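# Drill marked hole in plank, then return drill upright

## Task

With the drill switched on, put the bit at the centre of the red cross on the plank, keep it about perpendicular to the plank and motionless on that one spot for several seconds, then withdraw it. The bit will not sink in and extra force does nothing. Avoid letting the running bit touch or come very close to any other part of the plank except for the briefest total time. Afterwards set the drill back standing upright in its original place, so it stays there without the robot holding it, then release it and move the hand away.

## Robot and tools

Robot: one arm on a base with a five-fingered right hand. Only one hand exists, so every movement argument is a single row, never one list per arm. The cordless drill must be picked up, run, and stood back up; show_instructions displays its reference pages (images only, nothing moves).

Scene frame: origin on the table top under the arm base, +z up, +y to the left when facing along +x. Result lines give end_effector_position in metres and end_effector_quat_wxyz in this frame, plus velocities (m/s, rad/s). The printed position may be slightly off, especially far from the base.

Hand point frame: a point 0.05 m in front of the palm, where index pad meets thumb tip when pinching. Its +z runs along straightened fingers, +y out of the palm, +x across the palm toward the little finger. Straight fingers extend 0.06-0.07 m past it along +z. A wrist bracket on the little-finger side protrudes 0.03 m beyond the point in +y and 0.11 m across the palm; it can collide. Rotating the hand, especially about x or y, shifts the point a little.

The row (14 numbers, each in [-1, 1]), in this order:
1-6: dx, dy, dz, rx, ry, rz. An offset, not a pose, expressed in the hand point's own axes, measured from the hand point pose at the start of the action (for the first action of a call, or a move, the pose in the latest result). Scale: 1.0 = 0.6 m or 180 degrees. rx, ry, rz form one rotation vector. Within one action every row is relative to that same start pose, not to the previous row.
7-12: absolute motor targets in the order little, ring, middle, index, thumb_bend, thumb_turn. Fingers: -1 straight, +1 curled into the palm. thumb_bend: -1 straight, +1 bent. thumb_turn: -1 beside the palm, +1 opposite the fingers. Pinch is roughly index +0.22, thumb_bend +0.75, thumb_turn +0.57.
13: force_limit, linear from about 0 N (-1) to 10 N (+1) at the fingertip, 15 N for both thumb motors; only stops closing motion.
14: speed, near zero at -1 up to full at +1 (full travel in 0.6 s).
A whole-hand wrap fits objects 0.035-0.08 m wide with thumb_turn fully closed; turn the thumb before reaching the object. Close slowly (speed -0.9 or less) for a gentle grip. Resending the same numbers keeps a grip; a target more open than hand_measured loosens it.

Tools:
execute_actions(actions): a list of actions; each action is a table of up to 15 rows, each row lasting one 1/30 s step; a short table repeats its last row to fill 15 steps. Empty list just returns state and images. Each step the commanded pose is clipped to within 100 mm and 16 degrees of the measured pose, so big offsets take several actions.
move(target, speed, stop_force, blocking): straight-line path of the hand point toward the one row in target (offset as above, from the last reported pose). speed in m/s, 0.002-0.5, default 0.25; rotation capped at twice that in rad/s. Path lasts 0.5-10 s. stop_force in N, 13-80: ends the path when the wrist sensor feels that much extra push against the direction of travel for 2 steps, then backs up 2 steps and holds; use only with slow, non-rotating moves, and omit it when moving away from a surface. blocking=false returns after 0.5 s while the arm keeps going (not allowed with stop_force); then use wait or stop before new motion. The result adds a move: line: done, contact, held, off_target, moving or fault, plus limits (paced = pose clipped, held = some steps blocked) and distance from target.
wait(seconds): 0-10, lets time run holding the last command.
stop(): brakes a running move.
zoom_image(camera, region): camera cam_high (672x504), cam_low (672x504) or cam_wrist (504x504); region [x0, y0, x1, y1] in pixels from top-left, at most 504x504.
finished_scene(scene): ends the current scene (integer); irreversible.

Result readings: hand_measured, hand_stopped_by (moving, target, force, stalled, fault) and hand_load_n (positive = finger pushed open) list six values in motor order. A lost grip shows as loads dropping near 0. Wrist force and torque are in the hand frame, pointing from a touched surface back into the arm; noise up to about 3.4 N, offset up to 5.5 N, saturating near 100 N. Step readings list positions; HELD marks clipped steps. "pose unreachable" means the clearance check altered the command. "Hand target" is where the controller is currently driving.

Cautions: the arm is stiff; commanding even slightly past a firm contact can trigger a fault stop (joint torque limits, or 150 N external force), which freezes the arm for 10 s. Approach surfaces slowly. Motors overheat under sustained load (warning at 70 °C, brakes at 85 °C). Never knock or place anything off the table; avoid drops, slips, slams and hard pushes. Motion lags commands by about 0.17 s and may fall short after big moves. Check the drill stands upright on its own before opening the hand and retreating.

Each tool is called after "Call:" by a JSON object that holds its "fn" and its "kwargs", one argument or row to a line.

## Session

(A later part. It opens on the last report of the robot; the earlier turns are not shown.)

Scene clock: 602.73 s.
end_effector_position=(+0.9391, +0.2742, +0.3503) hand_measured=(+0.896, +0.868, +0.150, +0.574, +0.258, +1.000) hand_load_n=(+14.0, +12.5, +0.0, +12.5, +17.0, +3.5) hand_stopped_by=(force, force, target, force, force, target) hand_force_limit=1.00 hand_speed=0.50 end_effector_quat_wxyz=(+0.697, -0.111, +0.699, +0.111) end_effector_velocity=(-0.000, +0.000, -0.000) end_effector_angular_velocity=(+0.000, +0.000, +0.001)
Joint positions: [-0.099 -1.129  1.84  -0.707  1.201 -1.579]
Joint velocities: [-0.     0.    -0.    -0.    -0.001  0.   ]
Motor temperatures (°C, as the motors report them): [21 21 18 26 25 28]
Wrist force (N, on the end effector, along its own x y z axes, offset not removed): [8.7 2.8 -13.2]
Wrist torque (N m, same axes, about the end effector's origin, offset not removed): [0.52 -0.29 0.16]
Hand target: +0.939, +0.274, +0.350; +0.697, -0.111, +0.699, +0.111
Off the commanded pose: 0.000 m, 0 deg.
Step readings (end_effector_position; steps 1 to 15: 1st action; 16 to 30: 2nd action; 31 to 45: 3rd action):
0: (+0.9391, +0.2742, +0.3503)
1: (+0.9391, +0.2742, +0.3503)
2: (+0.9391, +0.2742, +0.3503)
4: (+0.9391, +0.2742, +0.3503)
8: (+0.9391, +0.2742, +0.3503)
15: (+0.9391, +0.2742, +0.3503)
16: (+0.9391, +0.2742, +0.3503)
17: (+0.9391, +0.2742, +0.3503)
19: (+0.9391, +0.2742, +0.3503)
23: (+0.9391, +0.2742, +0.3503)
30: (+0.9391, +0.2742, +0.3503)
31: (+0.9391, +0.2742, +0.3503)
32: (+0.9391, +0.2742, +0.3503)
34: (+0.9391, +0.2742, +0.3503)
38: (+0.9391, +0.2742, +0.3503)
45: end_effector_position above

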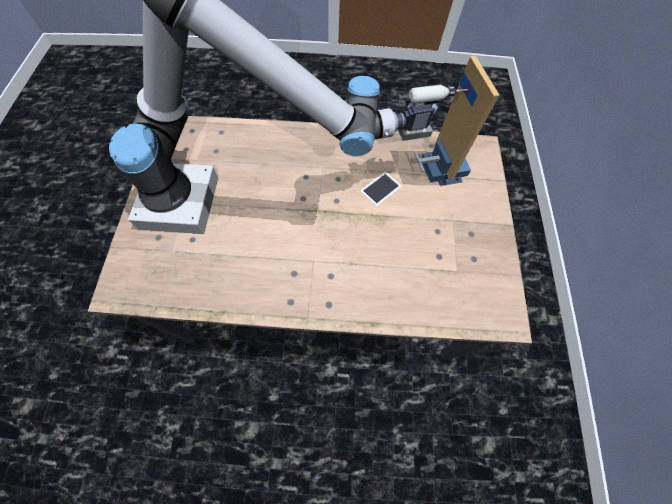

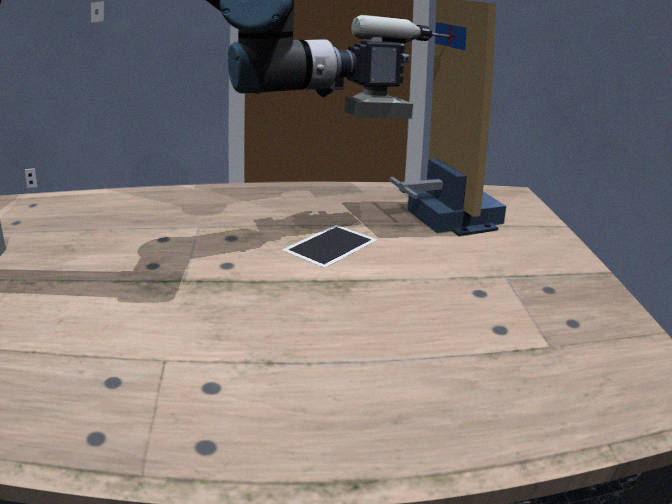

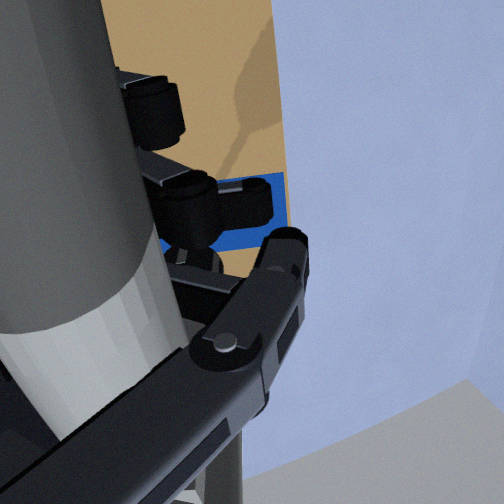

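Call:
{"fn": "execute_actions", "kwargs": {
  "actions": [
    [[0,0,0,0,0,0,1,1,0.3,0.2,0.4,1,1,0.3]],
    [[0,0,0,0,0,0,1,1,0.3,0.2,0.4,1,1,0.3]]
  ]
}}

Call:
{"fn": "move", "kwargs": {
  "target": [0,0,-0.1,0,0,0,1,1,0.3,0.2,0.4,1,1,0.3],
  "speed": 0.06
}}

Call:
{"fn": "move", "kwargs": {
  "target": [0.325,-0.204,-0.155,0,0,0,1,1,0.3,0.2,0.4,1,1,0.3],
  "speed": 0.12
}}

Call:
{"fn": "move", "kwargs": {
  "target": [0.05,0,0,0,0,0,1,1,0.3,0.2,0.4,1,1,0.3],
  "speed": 0.008,
  "stop_force": 13
}}

Scene clock: 618.87 s.
end_effector_position=(+0.9391, +0.2742, +0.3503) hand_measured=(+0.896, +0.868, +0.300, +0.200, +0.258, +1.000) hand_load_n=(+14.0, +12.5, +0.0, -0.5, +11.5, +4.5) hand_stopped_by=(force, force, target, target, force, target) hand_force_limit=1.00 hand_speed=0.30 end_effector_quat_wxyz=(+0.697, -0.111, +0.699, +0.111) end_effector_velocity=(-0.000, +0.000, +0.000) end_effector_angular_velocity=(+0.001, -0.000, +0.002)
Joint positions: [-0.099 -1.129  1.84  -0.707  1.201 -1.579]
Joint velocities: [-0.    -0.     0.    -0.    -0.003  0.001]
Motor temperatures (°C, as the motors report them): [21 21 18 26 25 28]
Wrist force (N, on the end effector, along its own x y z axes, offset not removed): [7.2 6.2 -15.5]
Wrist torque (N m, same axes, about the end effector's origin, offset not removed): [0.74 -0.66 0.11]
Hand target: +0.939, +0.274, +0.350; +0.697, -0.111, +0.699, +0.111
Off the commanded pose: 0.000 m, 0 deg.
Step readings (end_effector_position; steps 1 to 15: 1st action; 16 to 30: 2nd action):
0: (+0.9391, +0.2742, +0.3503)
1: (+0.9391, +0.2742, +0.3503)
2: (+0.9391, +0.2742, +0.3503)
4: (+0.9391, +0.2742, +0.3503)
8: (+0.9391, +0.2742, +0.3503)
15: (+0.9391, +0.2742, +0.3503)
16: (+0.9391, +0.2742, +0.3503)
17: (+0.9391, +0.2742, +0.3503)
19: (+0.9391, +0.2742, +0.3503)
23: (+0.9391, +0.2742, +0.3503)
30: end_effector_position above

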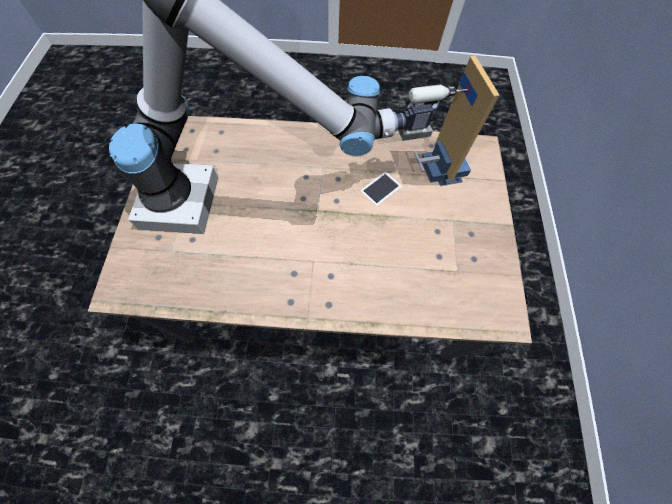

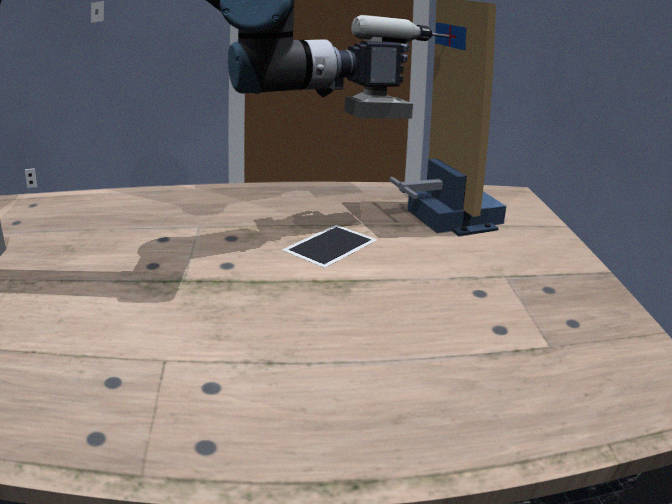

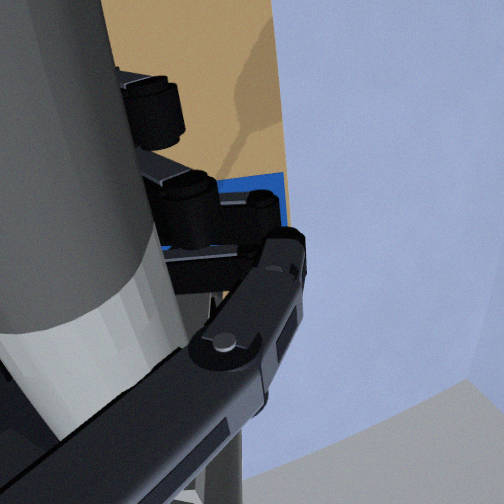

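Scene clock: 620.27 s.
end_effector_position=(+0.8822, +0.2556, +0.3505) hand_measured=(+0.896, +0.868, +0.300, +0.200, +0.258, +1.000) hand_load_n=(+14.0, +13.0, +0.5, +1.0, +11.0, +5.0) hand_stopped_by=(force, force, target, target, force, target) hand_force_limit=1.00 hand_speed=0.30 end_effector_quat_wxyz=(+0.697, -0.111, +0.699, +0.111) end_effector_velocity=(-0.002, -0.001, +0.001) end_effector_angular_velocity=(-0.000, -0.001, -0.000)
Joint positions: [-0.133 -1.208  1.963 -0.751  1.167 -1.579]
Joint velocities: [-0.001 -0.003  0.003 -0.002 -0.001 -0.   ]
Motor temperatures (°C, as the motors report them): [21 21 18 26 25 28]
Wrist force (N, on the end effector, along its own x y z axes, offset not removed): [9.7 1.7 -5.1]
Wrist torque (N m, same axes, about the end effector's origin, offset not removed): [0.57 -0.50 0.17]
Hand target: +0.882, +0.256, +0.351; +0.697, -0.111, +0.699, +0.111
Off the commanded pose: 0.000 m, 0 deg.
move: done

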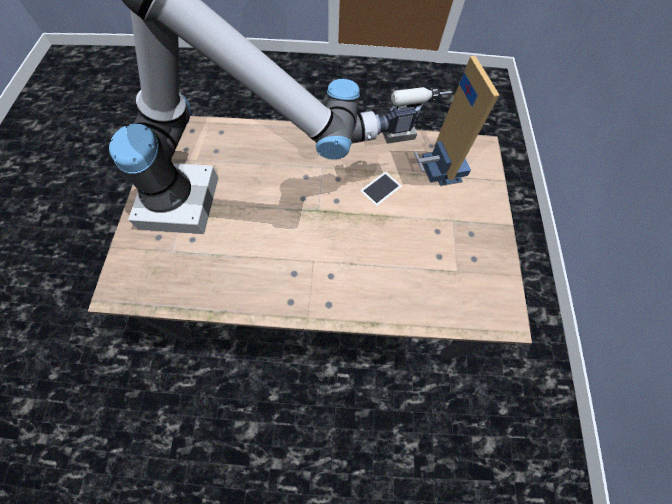

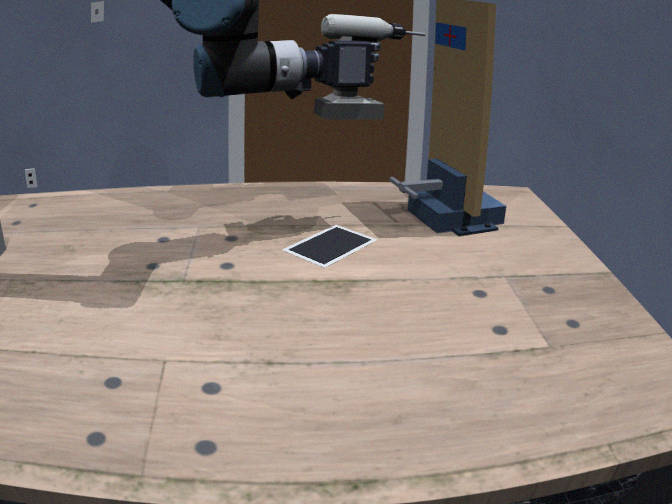

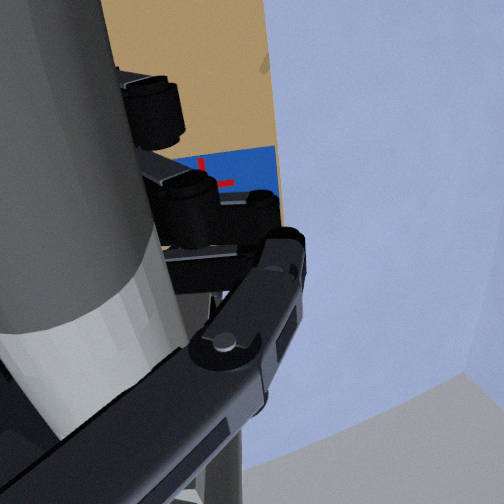

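Scene clock: 622.80 s.
end_effector_position=(+0.8313, +0.1104, +0.1562) hand_measured=(+0.896, +0.868, +0.300, +0.200, +0.258, +1.000) hand_load_n=(+14.0, +13.0, +0.5, +1.0, +11.0, +5.0) hand_stopped_by=(force, force, target, target, force, target) hand_force_limit=1.00 hand_speed=0.30 end_effector_quat_wxyz=(+0.697, -0.111, +0.699, +0.111) end_effector_velocity=(-0.000, -0.001, -0.002) end_effector_angular_velocity=(+0.001, +0.001, -0.000)
Joint positions: [-0.39  -0.984  2.137 -1.149  0.91  -1.58 ]
Joint velocities: [-0.002  0.004  0.001 -0.004 -0.002  0.001]
Motor temperatures (°C, as the motors report them): [21 21 18 26 25 28]
Wrist force (N, on the end effector, along its own x y z axes, offset not removed): [7.2 4.2 -2.9]
Wrist torque (N m, same axes, about the end effector's origin, offset not removed): [0.59 0.14 0.08]
Hand target: +0.831, +0.110, +0.156; +0.697, -0.111, +0.699, +0.111
Off the commanded pose: 0.001 m, 0 deg.
move: done

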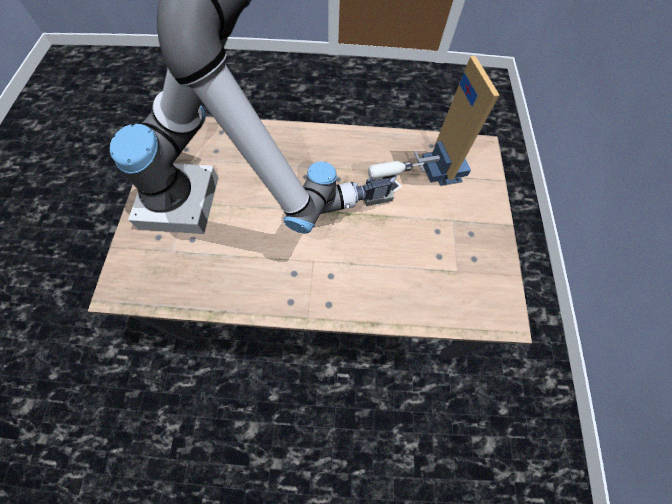

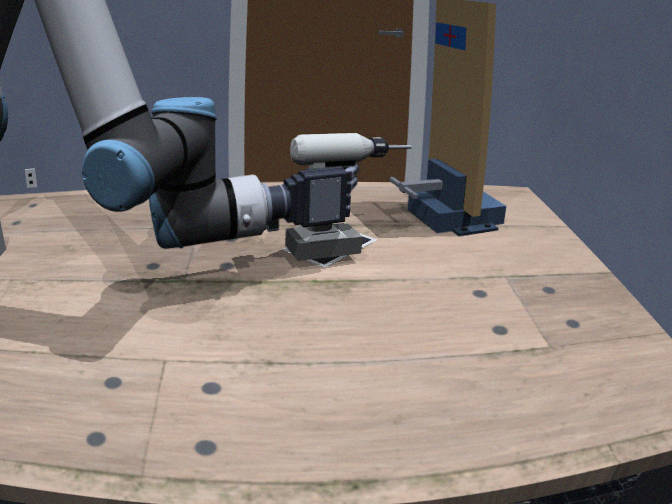

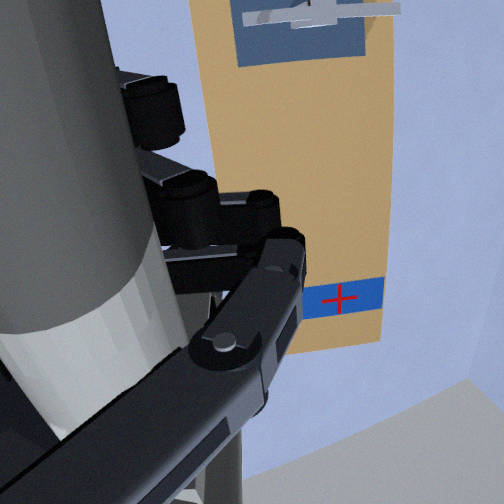

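Scene clock: 625.40 s.
end_effector_position=(+0.8313, +0.1103, +0.1384) hand_measured=(+0.896, +0.868, +0.300, +0.200, +0.258, +1.000) hand_load_n=(+14.5, +13.0, +0.5, +0.0, +10.5, +6.5) hand_stopped_by=(force, force, target, target, force, target) hand_force_limit=1.00 hand_speed=0.30 end_effector_quat_wxyz=(+0.697, -0.111, +0.699, +0.111) end_effector_velocity=(-0.000, +0.000, +0.001) end_effector_angular_velocity=(+0.002, +0.003, +0.001)
Joint positions: [-0.39  -0.952  2.136 -1.179  0.91  -1.58 ]
Joint velocities: [ 0.    -0.002  0.     0.005 -0.001  0.001]
Motor temperatures (°C, as the motors report them): [21 21 18 26 25 28]
Wrist force (N, on the end effector, along its own x y z axes, offset not removed): [-1.9 5.0 -0.6]
Wrist torque (N m, same axes, about the end effector's origin, offset not removed): [0.78 -0.58 0.52]
Hand target: +0.831, +0.110, +0.139; +0.697, -0.111, +0.699, +0.111
Off the commanded pose: 0.012 m, 0 deg.
move: contact

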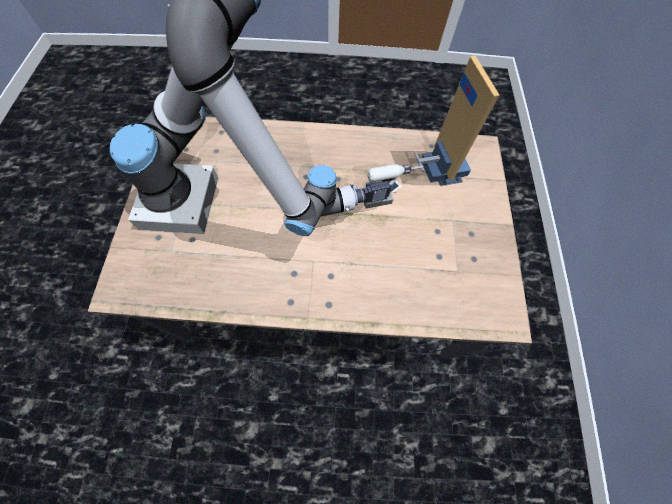

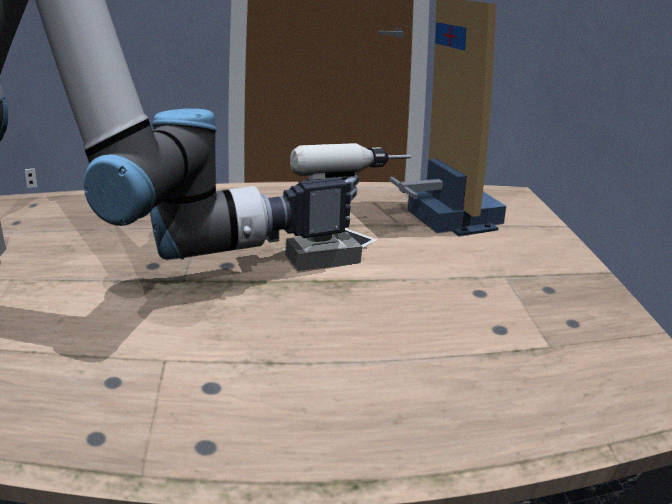

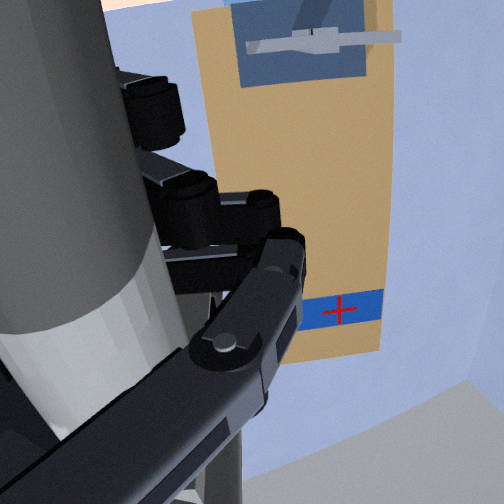

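Call:
{"fn": "execute_actions", "kwargs": {
  "actions": [
    [[0,0,0,0,0,0,0.3,0.3,-0.1,-0.1,-0.2,1,1,0.3]],
    [[0.007,0,0,0,0,0,0.3,0.3,-0.1,-0.1,-0.2,1,1,0.3]],
    [[0,0,0,0,0,0,0.3,0.3,-0.1,-0.1,-0.2,1,1,0.3]],
    [[0,0,0,0,0,0,1,1,0.1,0.1,0.3,1,1,0]],
    [[0,0,0,0,0,0,1,1,0.1,0.1,0.3,1,1,0]],
    [[0,0,0,0,0,0,1,1,0.1,0.1,0.3,1,1,0]],
    [[0,0,0,0,0,0,0.95,0.95,0.3,1,0.4,1,1,0]],
    [[0,0,0,0,0,0,0.95,0.95,0.3,1,0.4,1,1,0]],
    [[0,0,0,0,0,0,0.95,0.95,0.3,1,0.4,1,1,0]]
  ]
}}

Call:
{"fn": "zoom_image", "kwargs": {
  "camera": "cam_low",
  "region": [260,110,430,280]
}}

Scene clock: 638.50 s.
end_effector_position=(+0.8313, +0.1103, +0.1343) hand_measured=(+0.862, +0.844, +0.300, +0.464, +0.294, +1.000) hand_load_n=(+13.0, +11.0, +0.0, +12.0, +22.0, +4.5) hand_stopped_by=(force, force, target, force, force, target) hand_force_limit=1.00 hand_speed=0.00 end_effector_quat_wxyz=(+0.697, -0.111, +0.699, +0.111) end_effector_velocity=(-0.000, +0.000, +0.001) end_effector_angular_velocity=(-0.001, -0.003, +0.002)
Joint positions: [-0.39  -0.945  2.135 -1.186  0.91  -1.58 ]
Joint velocities: [-0.    -0.001 -0.    -0.002 -0.003 -0.   ]
Motor temperatures (°C, as the motors report them): [21 21 18 26 25 28]
Wrist force (N, on the end effector, along its own x y z axes, offset not removed): [-5.0 -4.0 -2.0]
Wrist torque (N m, same axes, about the end effector's origin, offset not removed): [0.34 -0.95 -0.42]
Hand target: +0.831, +0.110, +0.134; +0.697, -0.111, +0.699, +0.111
Off the commanded pose: 0.000 m, 0 deg.
Step readings (end_effector_position; steps 1 to 15: 1st action; 16 to 30: 2nd action; 31 to 45: 3rd action; 46 to 60: 4th action; 61 to 75: 5th action; 76 to 90: 6th action; 91 to 105: 7th action; 106 to 120: 8th action; 121 to 135: 9th action):
0: (+0.8312, +0.1104, +0.1387)
1: (+0.8312, +0.1104, +0.1387)
2: (+0.8312, +0.1104, +0.1387)
4: (+0.8312, +0.1104, +0.1386)
8: (+0.8313, +0.1104, +0.1385)
15: (+0.8313, +0.1103, +0.1384)
16: (+0.8313, +0.1103, +0.1383)
17: (+0.8313, +0.1103, +0.1376)
19: (+0.8313, +0.1104, +0.1360)
23: (+0.8313, +0.1104, +0.1347)
30: (+0.8313, +0.1104, +0.1343)
31: (+0.8313, +0.1104, +0.1343)
32: (+0.8313, +0.1104, +0.1343)
34: (+0.8313, +0.1104, +0.1343)
38: (+0.8313, +0.1104, +0.1343)
45: (+0.8313, +0.1104, +0.1343)
46: (+0.8313, +0.1104, +0.1343)
47: (+0.8313, +0.1104, +0.1343)
49: (+0.8313, +0.1104, +0.1343)
53: (+0.8313, +0.1104, +0.1343)
60: (+0.8313, +0.1104, +0.1343)
61: (+0.8313, +0.1104, +0.1343)
62: (+0.8313, +0.1103, +0.1343)
64: (+0.8313, +0.1103, +0.1343)
68: (+0.8313, +0.1103, +0.1343)
75: (+0.8313, +0.1103, +0.1343)
76: (+0.8313, +0.1103, +0.1343)
77: (+0.8313, +0.1103, +0.1343)
79: (+0.8313, +0.1103, +0.1343)
83: (+0.8313, +0.1103, +0.1343)
90: (+0.8313, +0.1103, +0.1343)
91: (+0.8313, +0.1103, +0.1343)
92: (+0.8313, +0.1103, +0.1343)
94: (+0.8313, +0.1103, +0.1343)
98: (+0.8313, +0.1103, +0.1343)
105: (+0.8313, +0.1103, +0.1343)
106: (+0.8313, +0.1103, +0.1343)
107: (+0.8313, +0.1103, +0.1343)
109: (+0.8313, +0.1103, +0.1343)
113: (+0.8313, +0.1103, +0.1343)
120: (+0.8313, +0.1103, +0.1343)
121: (+0.8313, +0.1103, +0.1343)
122: (+0.8313, +0.1103, +0.1343)
124: (+0.8313, +0.1103, +0.1343)
128: (+0.8313, +0.1103, +0.1343)
135: end_effector_position above

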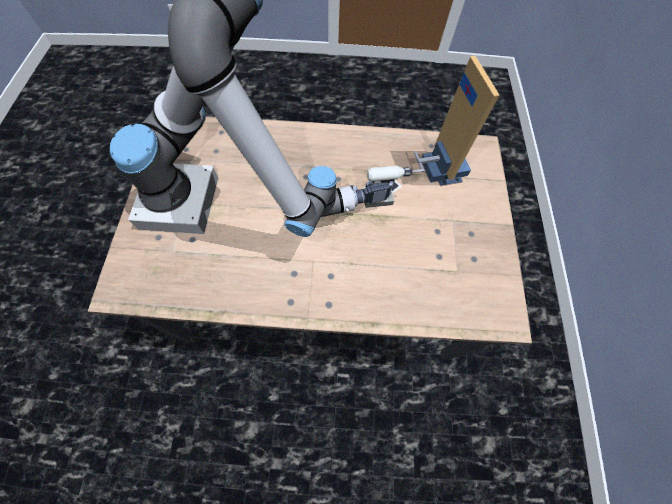

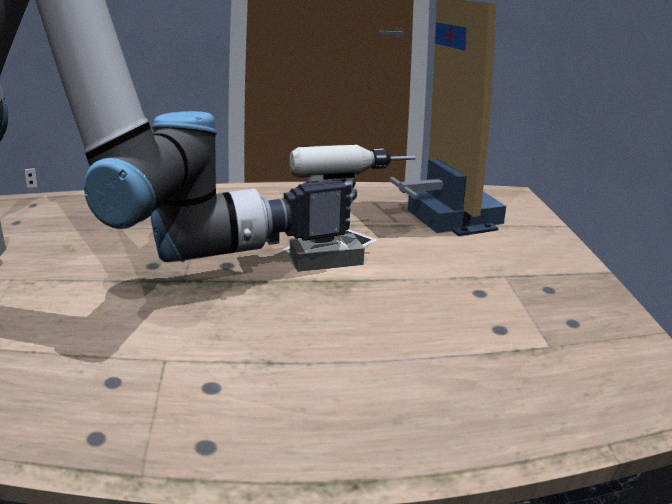

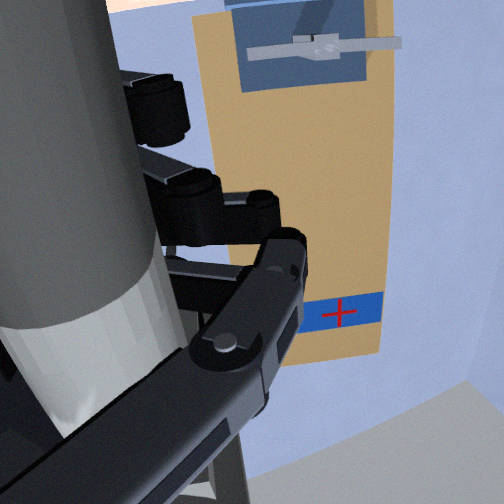

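Region (260, 110, 430, 280) of cam_low's 672x504 image, scaled by 2.965, with more detail than that image has.

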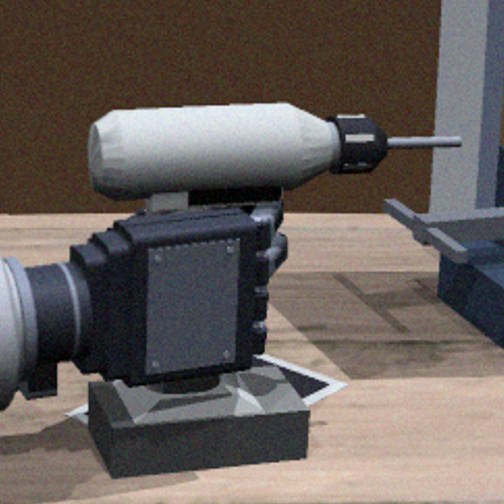

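Call:
{"fn": "execute_actions", "kwargs": {
  "actions": [
    [[0,0,0,0,0,0,0.5,0.5,0,0,0.1,1,1,0.3]],
    [[0,0,0,0,0,0,0.5,0.5,1,0,0.1,1,1,0]],
    [[0,0,0,0,0,0,0.5,0.5,1,0,0.1,1,1,0]],
    [[0,0,0,0,0,0,1,1,1,1,0.4,1,1,0]],
    [[0,0,0,0,0,0,1,1,1,1,0.4,1,1,0]],
    [[0,0,0,0,0,0,1,1,1,1,0.4,1,1,0]]
  ]
}}

Call:
{"fn": "zoom_image", "kwargs": {
  "camera": "cam_low",
  "region": [260,110,430,280]
}}

Call:
{"fn": "zoom_image", "kwargs": {
  "camera": "cam_high",
  "region": [330,110,450,230]
}}

Scene clock: 649.17 s.
end_effector_position=(+0.8313, +0.1103, +0.1343) hand_measured=(+0.874, +0.862, +0.394, +0.862, +0.142, +1.000) hand_load_n=(+11.0, +10.5, +11.0, +13.0, +15.5, +2.5) hand_stopped_by=(force, force, force, force, force, target) hand_force_limit=1.00 hand_speed=0.00 end_effector_quat_wxyz=(+0.697, -0.111, +0.699, +0.111) end_effector_velocity=(+0.000, +0.000, +0.002) end_effector_angular_velocity=(-0.001, -0.003, +0.002)
Joint positions: [-0.39  -0.945  2.135 -1.186  0.91  -1.58 ]
Joint velocities: [-0.    -0.002 -0.    -0.    -0.002 -0.   ]
Motor temperatures (°C, as the motors report them): [21 21 18 26 25 28]
Wrist force (N, on the end effector, along its own x y z axes, offset not removed): [-0.3 -2.5 -4.0]
Wrist torque (N m, same axes, about the end effector's origin, offset not removed): [-0.66 -0.25 -0.18]
Hand target: +0.831, +0.110, +0.134; +0.697, -0.111, +0.699, +0.111
Off the commanded pose: 0.000 m, 0 deg.
Step readings (end_effector_position; steps 1 to 15: 1st action; 16 to 30: 2nd action; 31 to 45: 3rd action; 46 to 60: 4th action; 61 to 75: 5th action; 76 to 90: 6th action):
0: (+0.8313, +0.1103, +0.1343)
1: (+0.8313, +0.1103, +0.1343)
2: (+0.8313, +0.1103, +0.1343)
4: (+0.8313, +0.1103, +0.1343)
8: (+0.8313, +0.1103, +0.1343)
15: (+0.8313, +0.1103, +0.1343)
16: (+0.8313, +0.1103, +0.1343)
17: (+0.8313, +0.1103, +0.1343)
19: (+0.8313, +0.1103, +0.1343)
23: (+0.8313, +0.1103, +0.1343)
30: (+0.8313, +0.1103, +0.1343)
31: (+0.8313, +0.1103, +0.1343)
32: (+0.8313, +0.1103, +0.1343)
34: (+0.8313, +0.1103, +0.1343)
38: (+0.8313, +0.1103, +0.1343)
45: (+0.8313, +0.1103, +0.1343)
46: (+0.8313, +0.1103, +0.1343)
47: (+0.8313, +0.1103, +0.1343)
49: (+0.8313, +0.1103, +0.1343)
53: (+0.8313, +0.1103, +0.1343)
60: (+0.8313, +0.1103, +0.1343)
61: (+0.8313, +0.1103, +0.1343)
62: (+0.8313, +0.1103, +0.1343)
64: (+0.8313, +0.1103, +0.1343)
68: (+0.8313, +0.1103, +0.1343)
75: (+0.8313, +0.1103, +0.1343)
76: (+0.8313, +0.1103, +0.1343)
77: (+0.8313, +0.1103, +0.1343)
79: (+0.8313, +0.1103, +0.1343)
83: (+0.8313, +0.1103, +0.1343)
90: end_effector_position above

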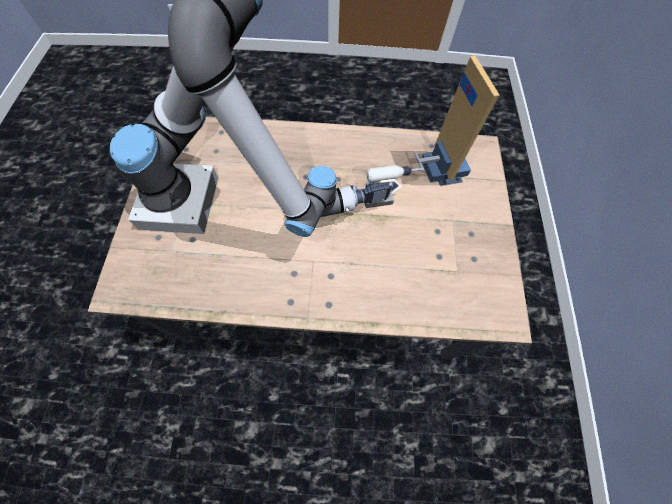

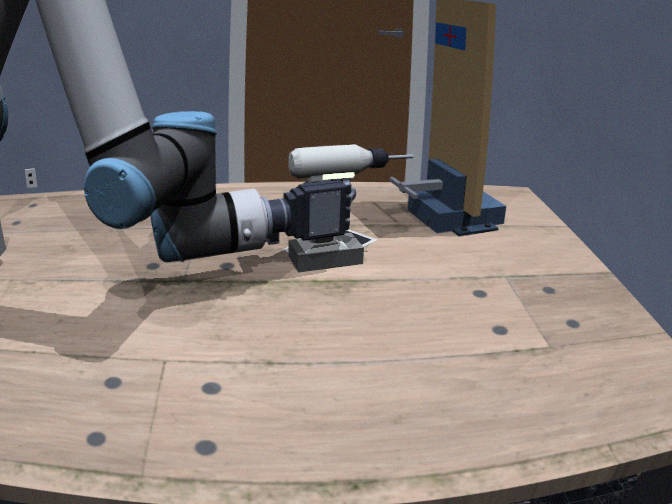

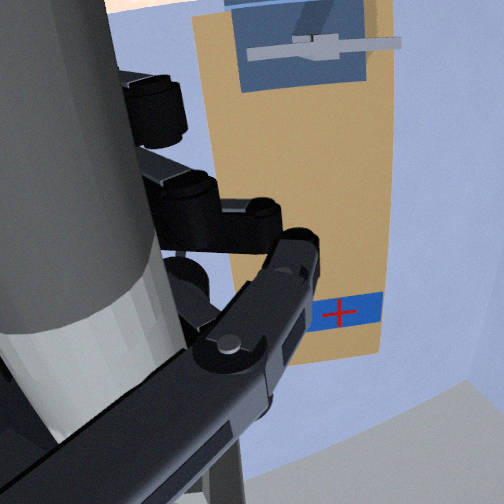

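Region (260, 110, 430, 280) of cam_low's 672x504 image, scaled by 2.965, with more detail than that image has.

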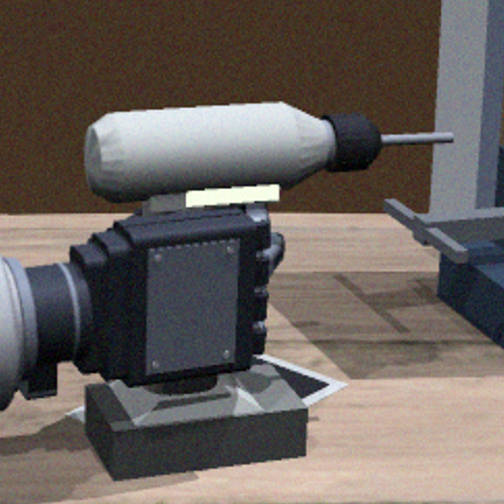

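Region (330, 110, 450, 230) of cam_high's 672x504 image, scaled by 4.200, with more detail than that image has.

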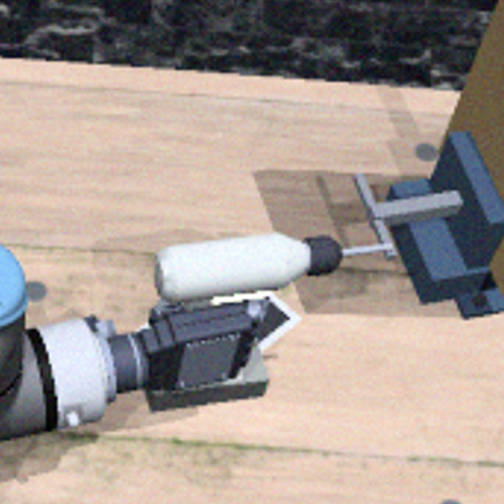

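Call:
{"fn": "move", "kwargs": {
  "target": [-0.36,0.1,-0.02,0,0,0,1,1,1,1,0.4,1,1,0],
  "speed": 0.12
}}

Call:
{"fn": "move", "kwargs": {
  "target": [0,0.105,0.19,0,0,0,1,1,1,1,0.4,1,1,0],
  "speed": 0.08
}}

Call:
{"fn": "zoom_image", "kwargs": {
  "camera": "cam_high",
  "region": [430,60,490,120]
}}

Call:
{"fn": "zoom_image", "kwargs": {
  "camera": "cam_low",
  "region": [400,0,480,70]
}}

Scene clock: 661.63 s.
end_effector_position=(+0.8018, +0.1639, +0.3499) hand_measured=(+0.874, +0.862, +0.394, +0.862, +0.142, +1.000) hand_load_n=(+9.0, +9.5, +10.5, +12.5, +15.5, +3.5) hand_stopped_by=(force, force, force, force, force, target) hand_force_limit=1.00 hand_speed=0.00 end_effector_quat_wxyz=(+0.697, -0.111, +0.699, +0.111) end_effector_velocity=(-0.000, +0.000, +0.003) end_effector_angular_velocity=(-0.002, -0.002, -0.000)
Joint positions: [-0.312 -1.331  2.141 -0.806  0.988 -1.579]
Joint velocities: [ 0.    -0.005 -0.001  0.005  0.001 -0.002]
Motor temperatures (°C, as the motors report them): [21 21 18 26 25 28]
Wrist force (N, on the end effector, along its own x y z axes, offset not removed): [10.8 4.1 -7.6]
Wrist torque (N m, same axes, about the end effector's origin, offset not removed): [1.13 -0.33 0.31]
Hand target: +0.802, +0.164, +0.350; +0.697, -0.111, +0.699, +0.111
Off the commanded pose: 0.000 m, 0 deg.
move: done

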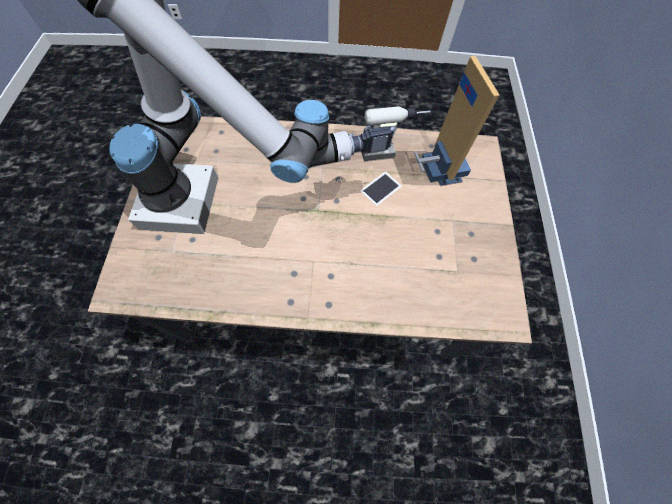

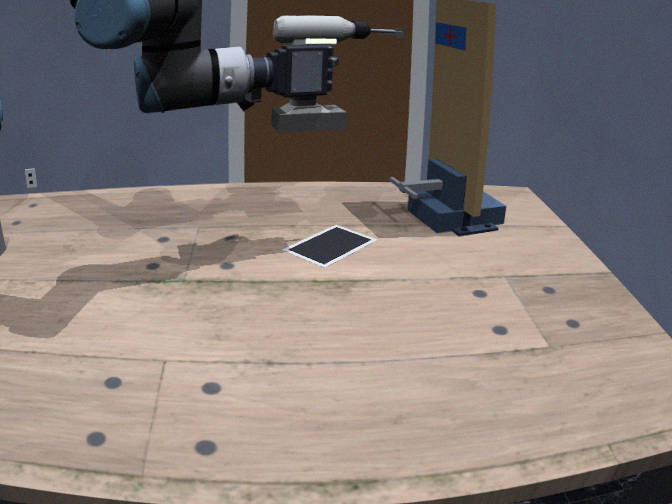

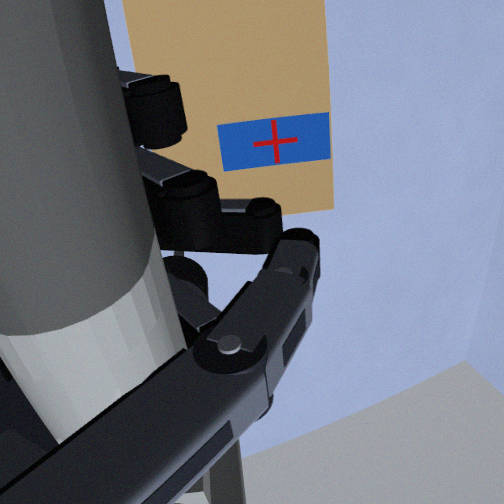

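Scene clock: 663.70 s.
end_effector_position=(+0.8906, +0.2590, +0.3495) hand_measured=(+0.874, +0.862, +0.394, +0.862, +0.142, +1.000) hand_load_n=(+9.0, +9.5, +10.5, +12.5, +15.5, +3.5) hand_stopped_by=(force, force, force, force, force, target) hand_force_limit=1.00 hand_speed=0.00 end_effector_quat_wxyz=(+0.697, -0.111, +0.699, +0.111) end_effector_velocity=(+0.001, +0.001, +0.000) end_effector_angular_velocity=(+0.000, +0.001, -0.001)
Joint positions: [-0.127 -1.195  1.945 -0.747  1.173 -1.579]
Joint velocities: [ 0.002  0.001 -0.003  0.003  0.003  0.   ]
Motor temperatures (°C, as the motors report them): [21 21 18 26 25 28]
Wrist force (N, on the end effector, along its own x y z axes, offset not removed): [10.9 3.0 -0.7]
Wrist torque (N m, same axes, about the end effector's origin, offset not removed): [0.54 -0.55 0.40]
Hand target: +0.891, +0.259, +0.349; +0.697, -0.111, +0.699, +0.111
Off the commanded pose: 0.000 m, 0 deg.
move: done

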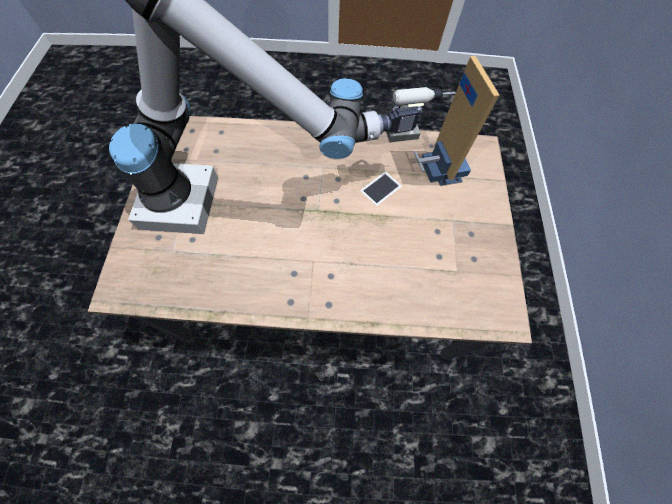

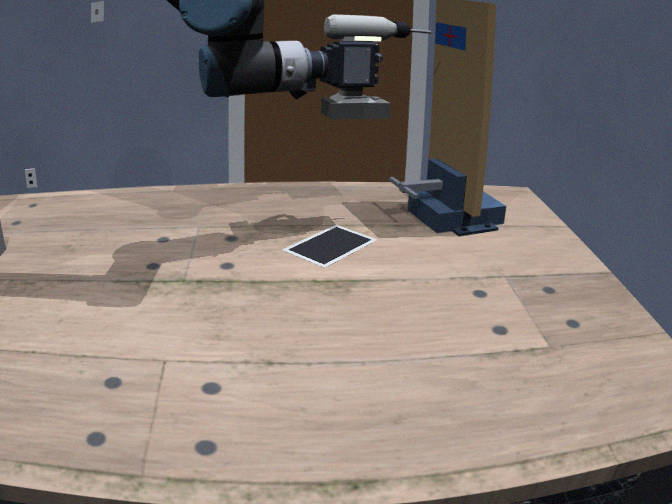

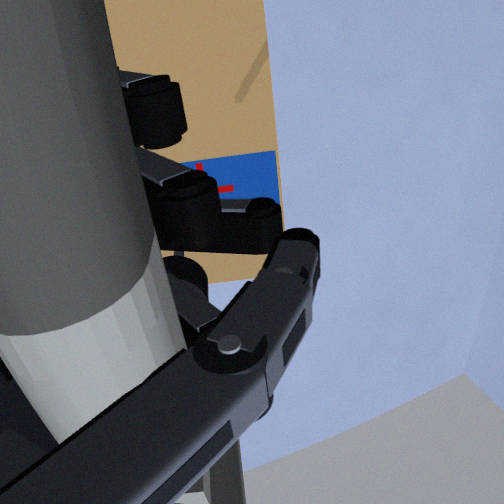

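Region (430, 60, 490, 120) of cam_high's 672x504 image, scaled by 8.400, with more detail than that image has.

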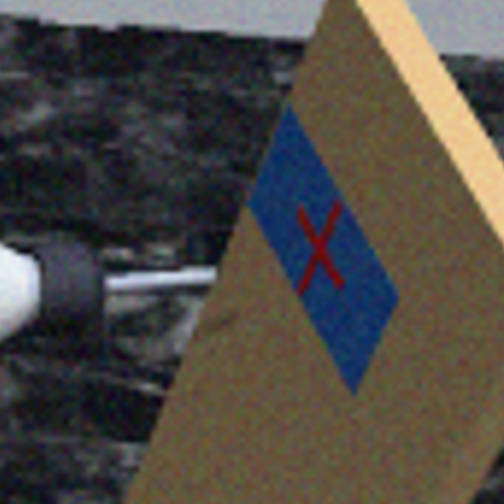

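Region (400, 0, 480, 70) of cam_low's 672x504 image, scaled by 6.300, with more detail than that image has; it fills the top 441 rows of this view, and the rest is white.

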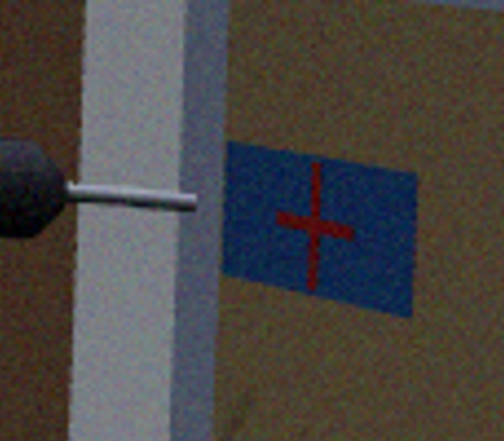

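Call:
{"fn": "move", "kwargs": {
  "target": [0.009,0.013,0.015,0,0,0,1,1,1,1,0.4,1,1,0],
  "speed": 0.03
}}

Call:
{"fn": "zoom_image", "kwargs": {
  "camera": "cam_high",
  "region": [430,60,490,120]
}}

Call:
{"fn": "zoom_image", "kwargs": {
  "camera": "cam_low",
  "region": [400,0,480,70]
}}

Scene clock: 674.43 s.
end_effector_position=(+0.8966, +0.2690, +0.3441) hand_measured=(+0.874, +0.862, +0.394, +0.862, +0.142, +1.000) hand_load_n=(+9.0, +9.5, +10.5, +12.5, +15.5, +3.5) hand_stopped_by=(force, force, force, force, force, target) hand_force_limit=1.00 hand_speed=0.00 end_effector_quat_wxyz=(+0.697, -0.111, +0.699, +0.111) end_effector_velocity=(+0.001, +0.001, +0.001) end_effector_angular_velocity=(-0.001, -0.003, -0.003)
Joint positions: [-0.111 -1.178  1.932 -0.75   1.189 -1.579]
Joint velocities: [ 0.002  0.001 -0.002 -0.002  0.005 -0.   ]
Motor temperatures (°C, as the motors report them): [21 21 18 26 25 28]
Wrist force (N, on the end effector, along its own x y z axes, offset not removed): [12.2 4.9 -5.0]
Wrist torque (N m, same axes, about the end effector's origin, offset not removed): [1.01 -0.61 0.56]
Hand target: +0.897, +0.269, +0.344; +0.697, -0.111, +0.699, +0.111
Off the commanded pose: 0.000 m, 0 deg.
move: done

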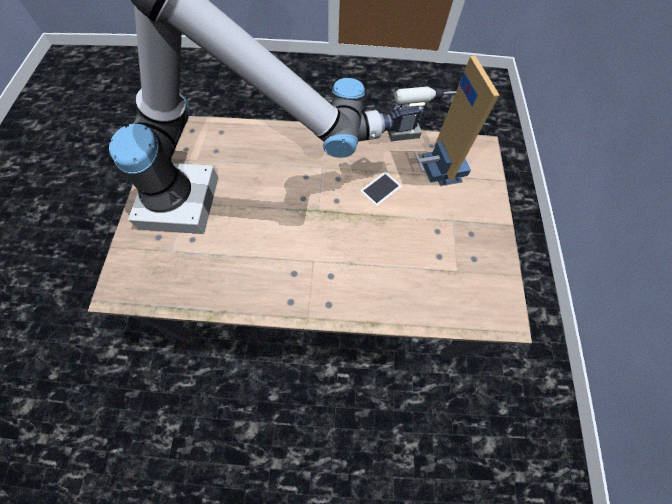

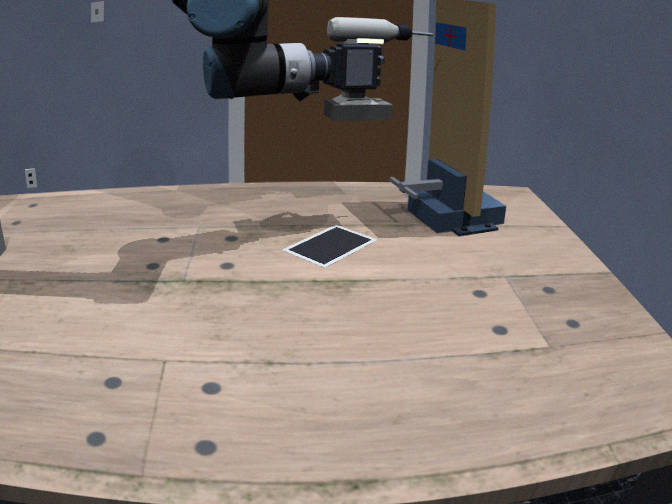

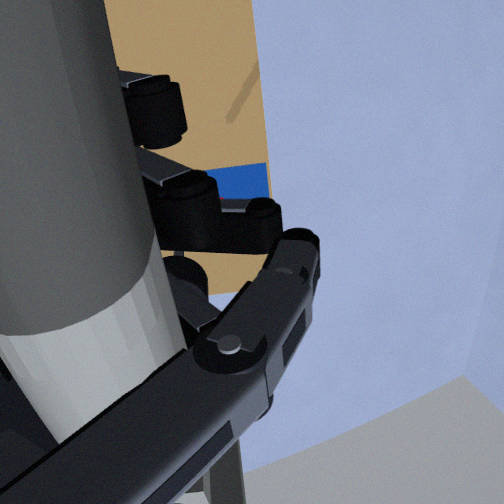

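Region (430, 60, 490, 120) of cam_high's 672x504 image, scaled by 8.400, with more detail than that image has.

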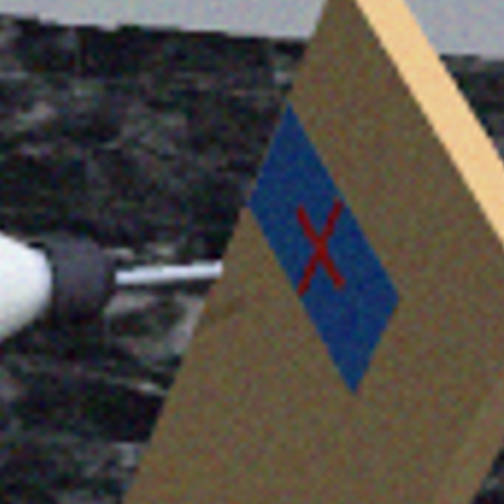

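Region (400, 0, 480, 70) of cam_low's 672x504 image, scaled by 6.300, with more detail than that image has; it fills the top 441 rows of this view, and the rest is white.

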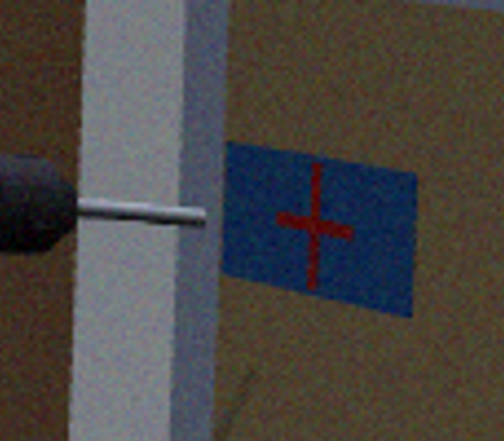

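Call:
{"fn": "move", "kwargs": {
  "target": [0.002,0.005,0.045,0,0,0,1,1,1,1,0.4,1,1,0],
  "speed": 0.03
}}

Call:
{"fn": "zoom_image", "kwargs": {
  "camera": "cam_high",
  "region": [430,60,490,120]
}}

Call:
{"fn": "zoom_image", "kwargs": {
  "camera": "cam_low",
  "region": [400,0,480,70]
}}

Scene clock: 682.57 s.
end_effector_position=(+0.9212, +0.2802, +0.3428) hand_measured=(+0.874, +0.862, +0.394, +0.862, +0.142, +1.000) hand_load_n=(+9.0, +9.5, +10.5, +12.5, +15.5, +3.5) hand_stopped_by=(force, force, force, force, force, target) hand_force_limit=1.00 hand_speed=0.00 end_effector_quat_wxyz=(+0.697, -0.111, +0.699, +0.111) end_effector_velocity=(+0.002, +0.001, -0.001) end_effector_angular_velocity=(-0.000, +0.001, +0.000)
Joint positions: [-0.092 -1.142  1.878 -0.732  1.208 -1.579]
Joint velocities: [ 0.001  0.003 -0.004  0.001  0.001 -0.   ]
Motor temperatures (°C, as the motors report them): [21 21 18 26 25 28]
Wrist force (N, on the end effector, along its own x y z axes, offset not removed): [11.0 2.5 -0.9]
Wrist torque (N m, same axes, about the end effector's origin, offset not removed): [0.46 -0.63 0.33]
Hand target: +0.921, +0.280, +0.343; +0.697, -0.111, +0.699, +0.111
Off the commanded pose: 0.000 m, 0 deg.
move: done

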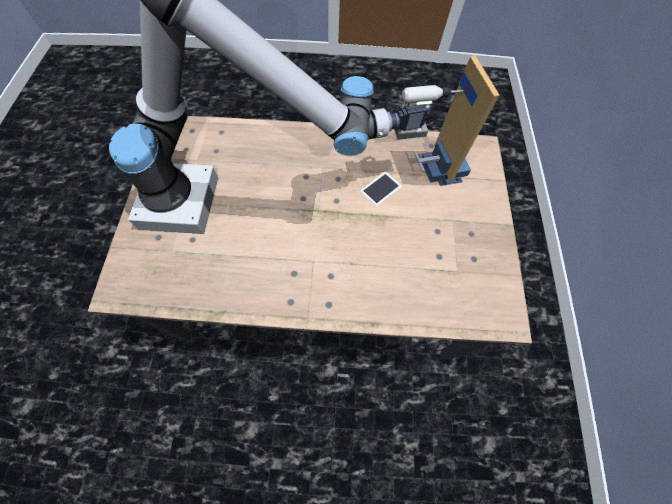

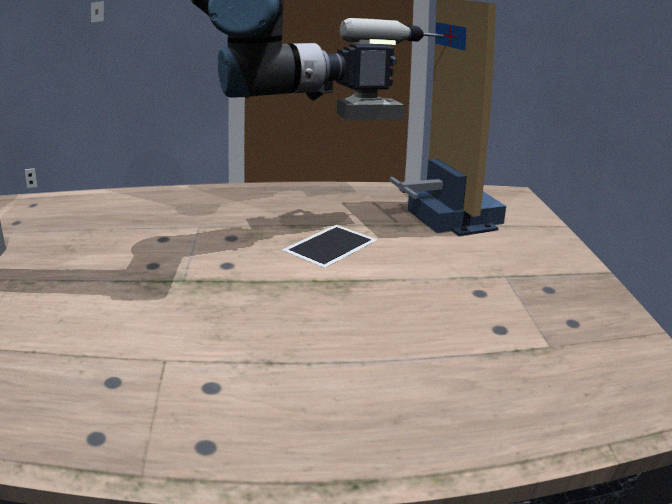

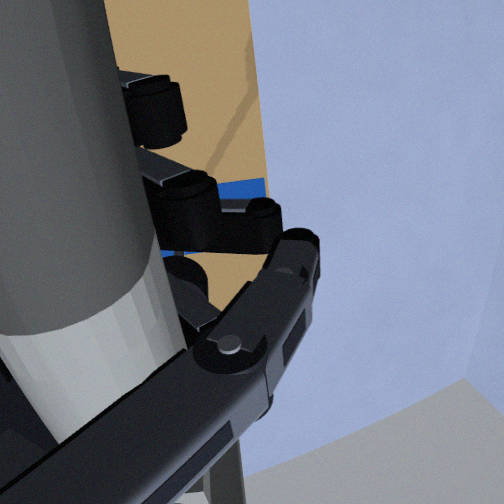

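Region (430, 60, 490, 120) of cam_high's 672x504 image, scaled by 8.400, with more detail than that image has.

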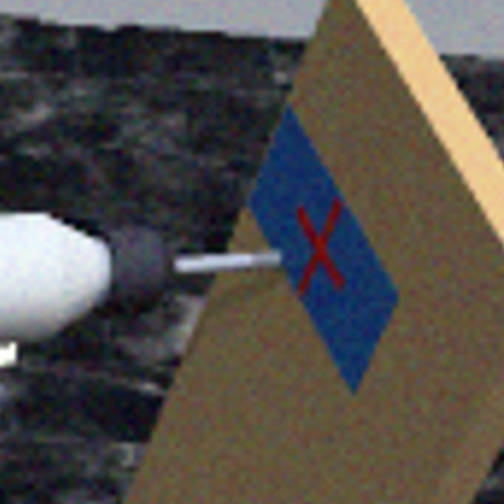

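Region (400, 0, 480, 70) of cam_low's 672x504 image, scaled by 6.300, with more detail than that image has; it fills the top 441 rows of this view, and the rest is white.

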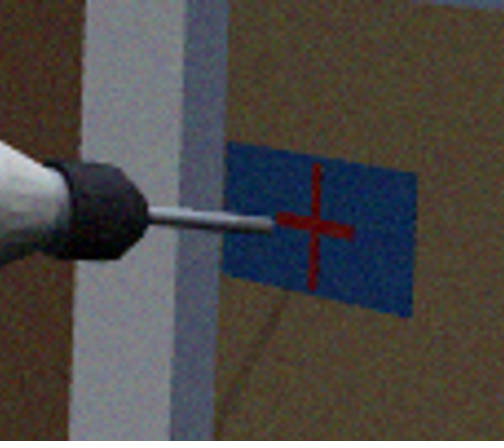

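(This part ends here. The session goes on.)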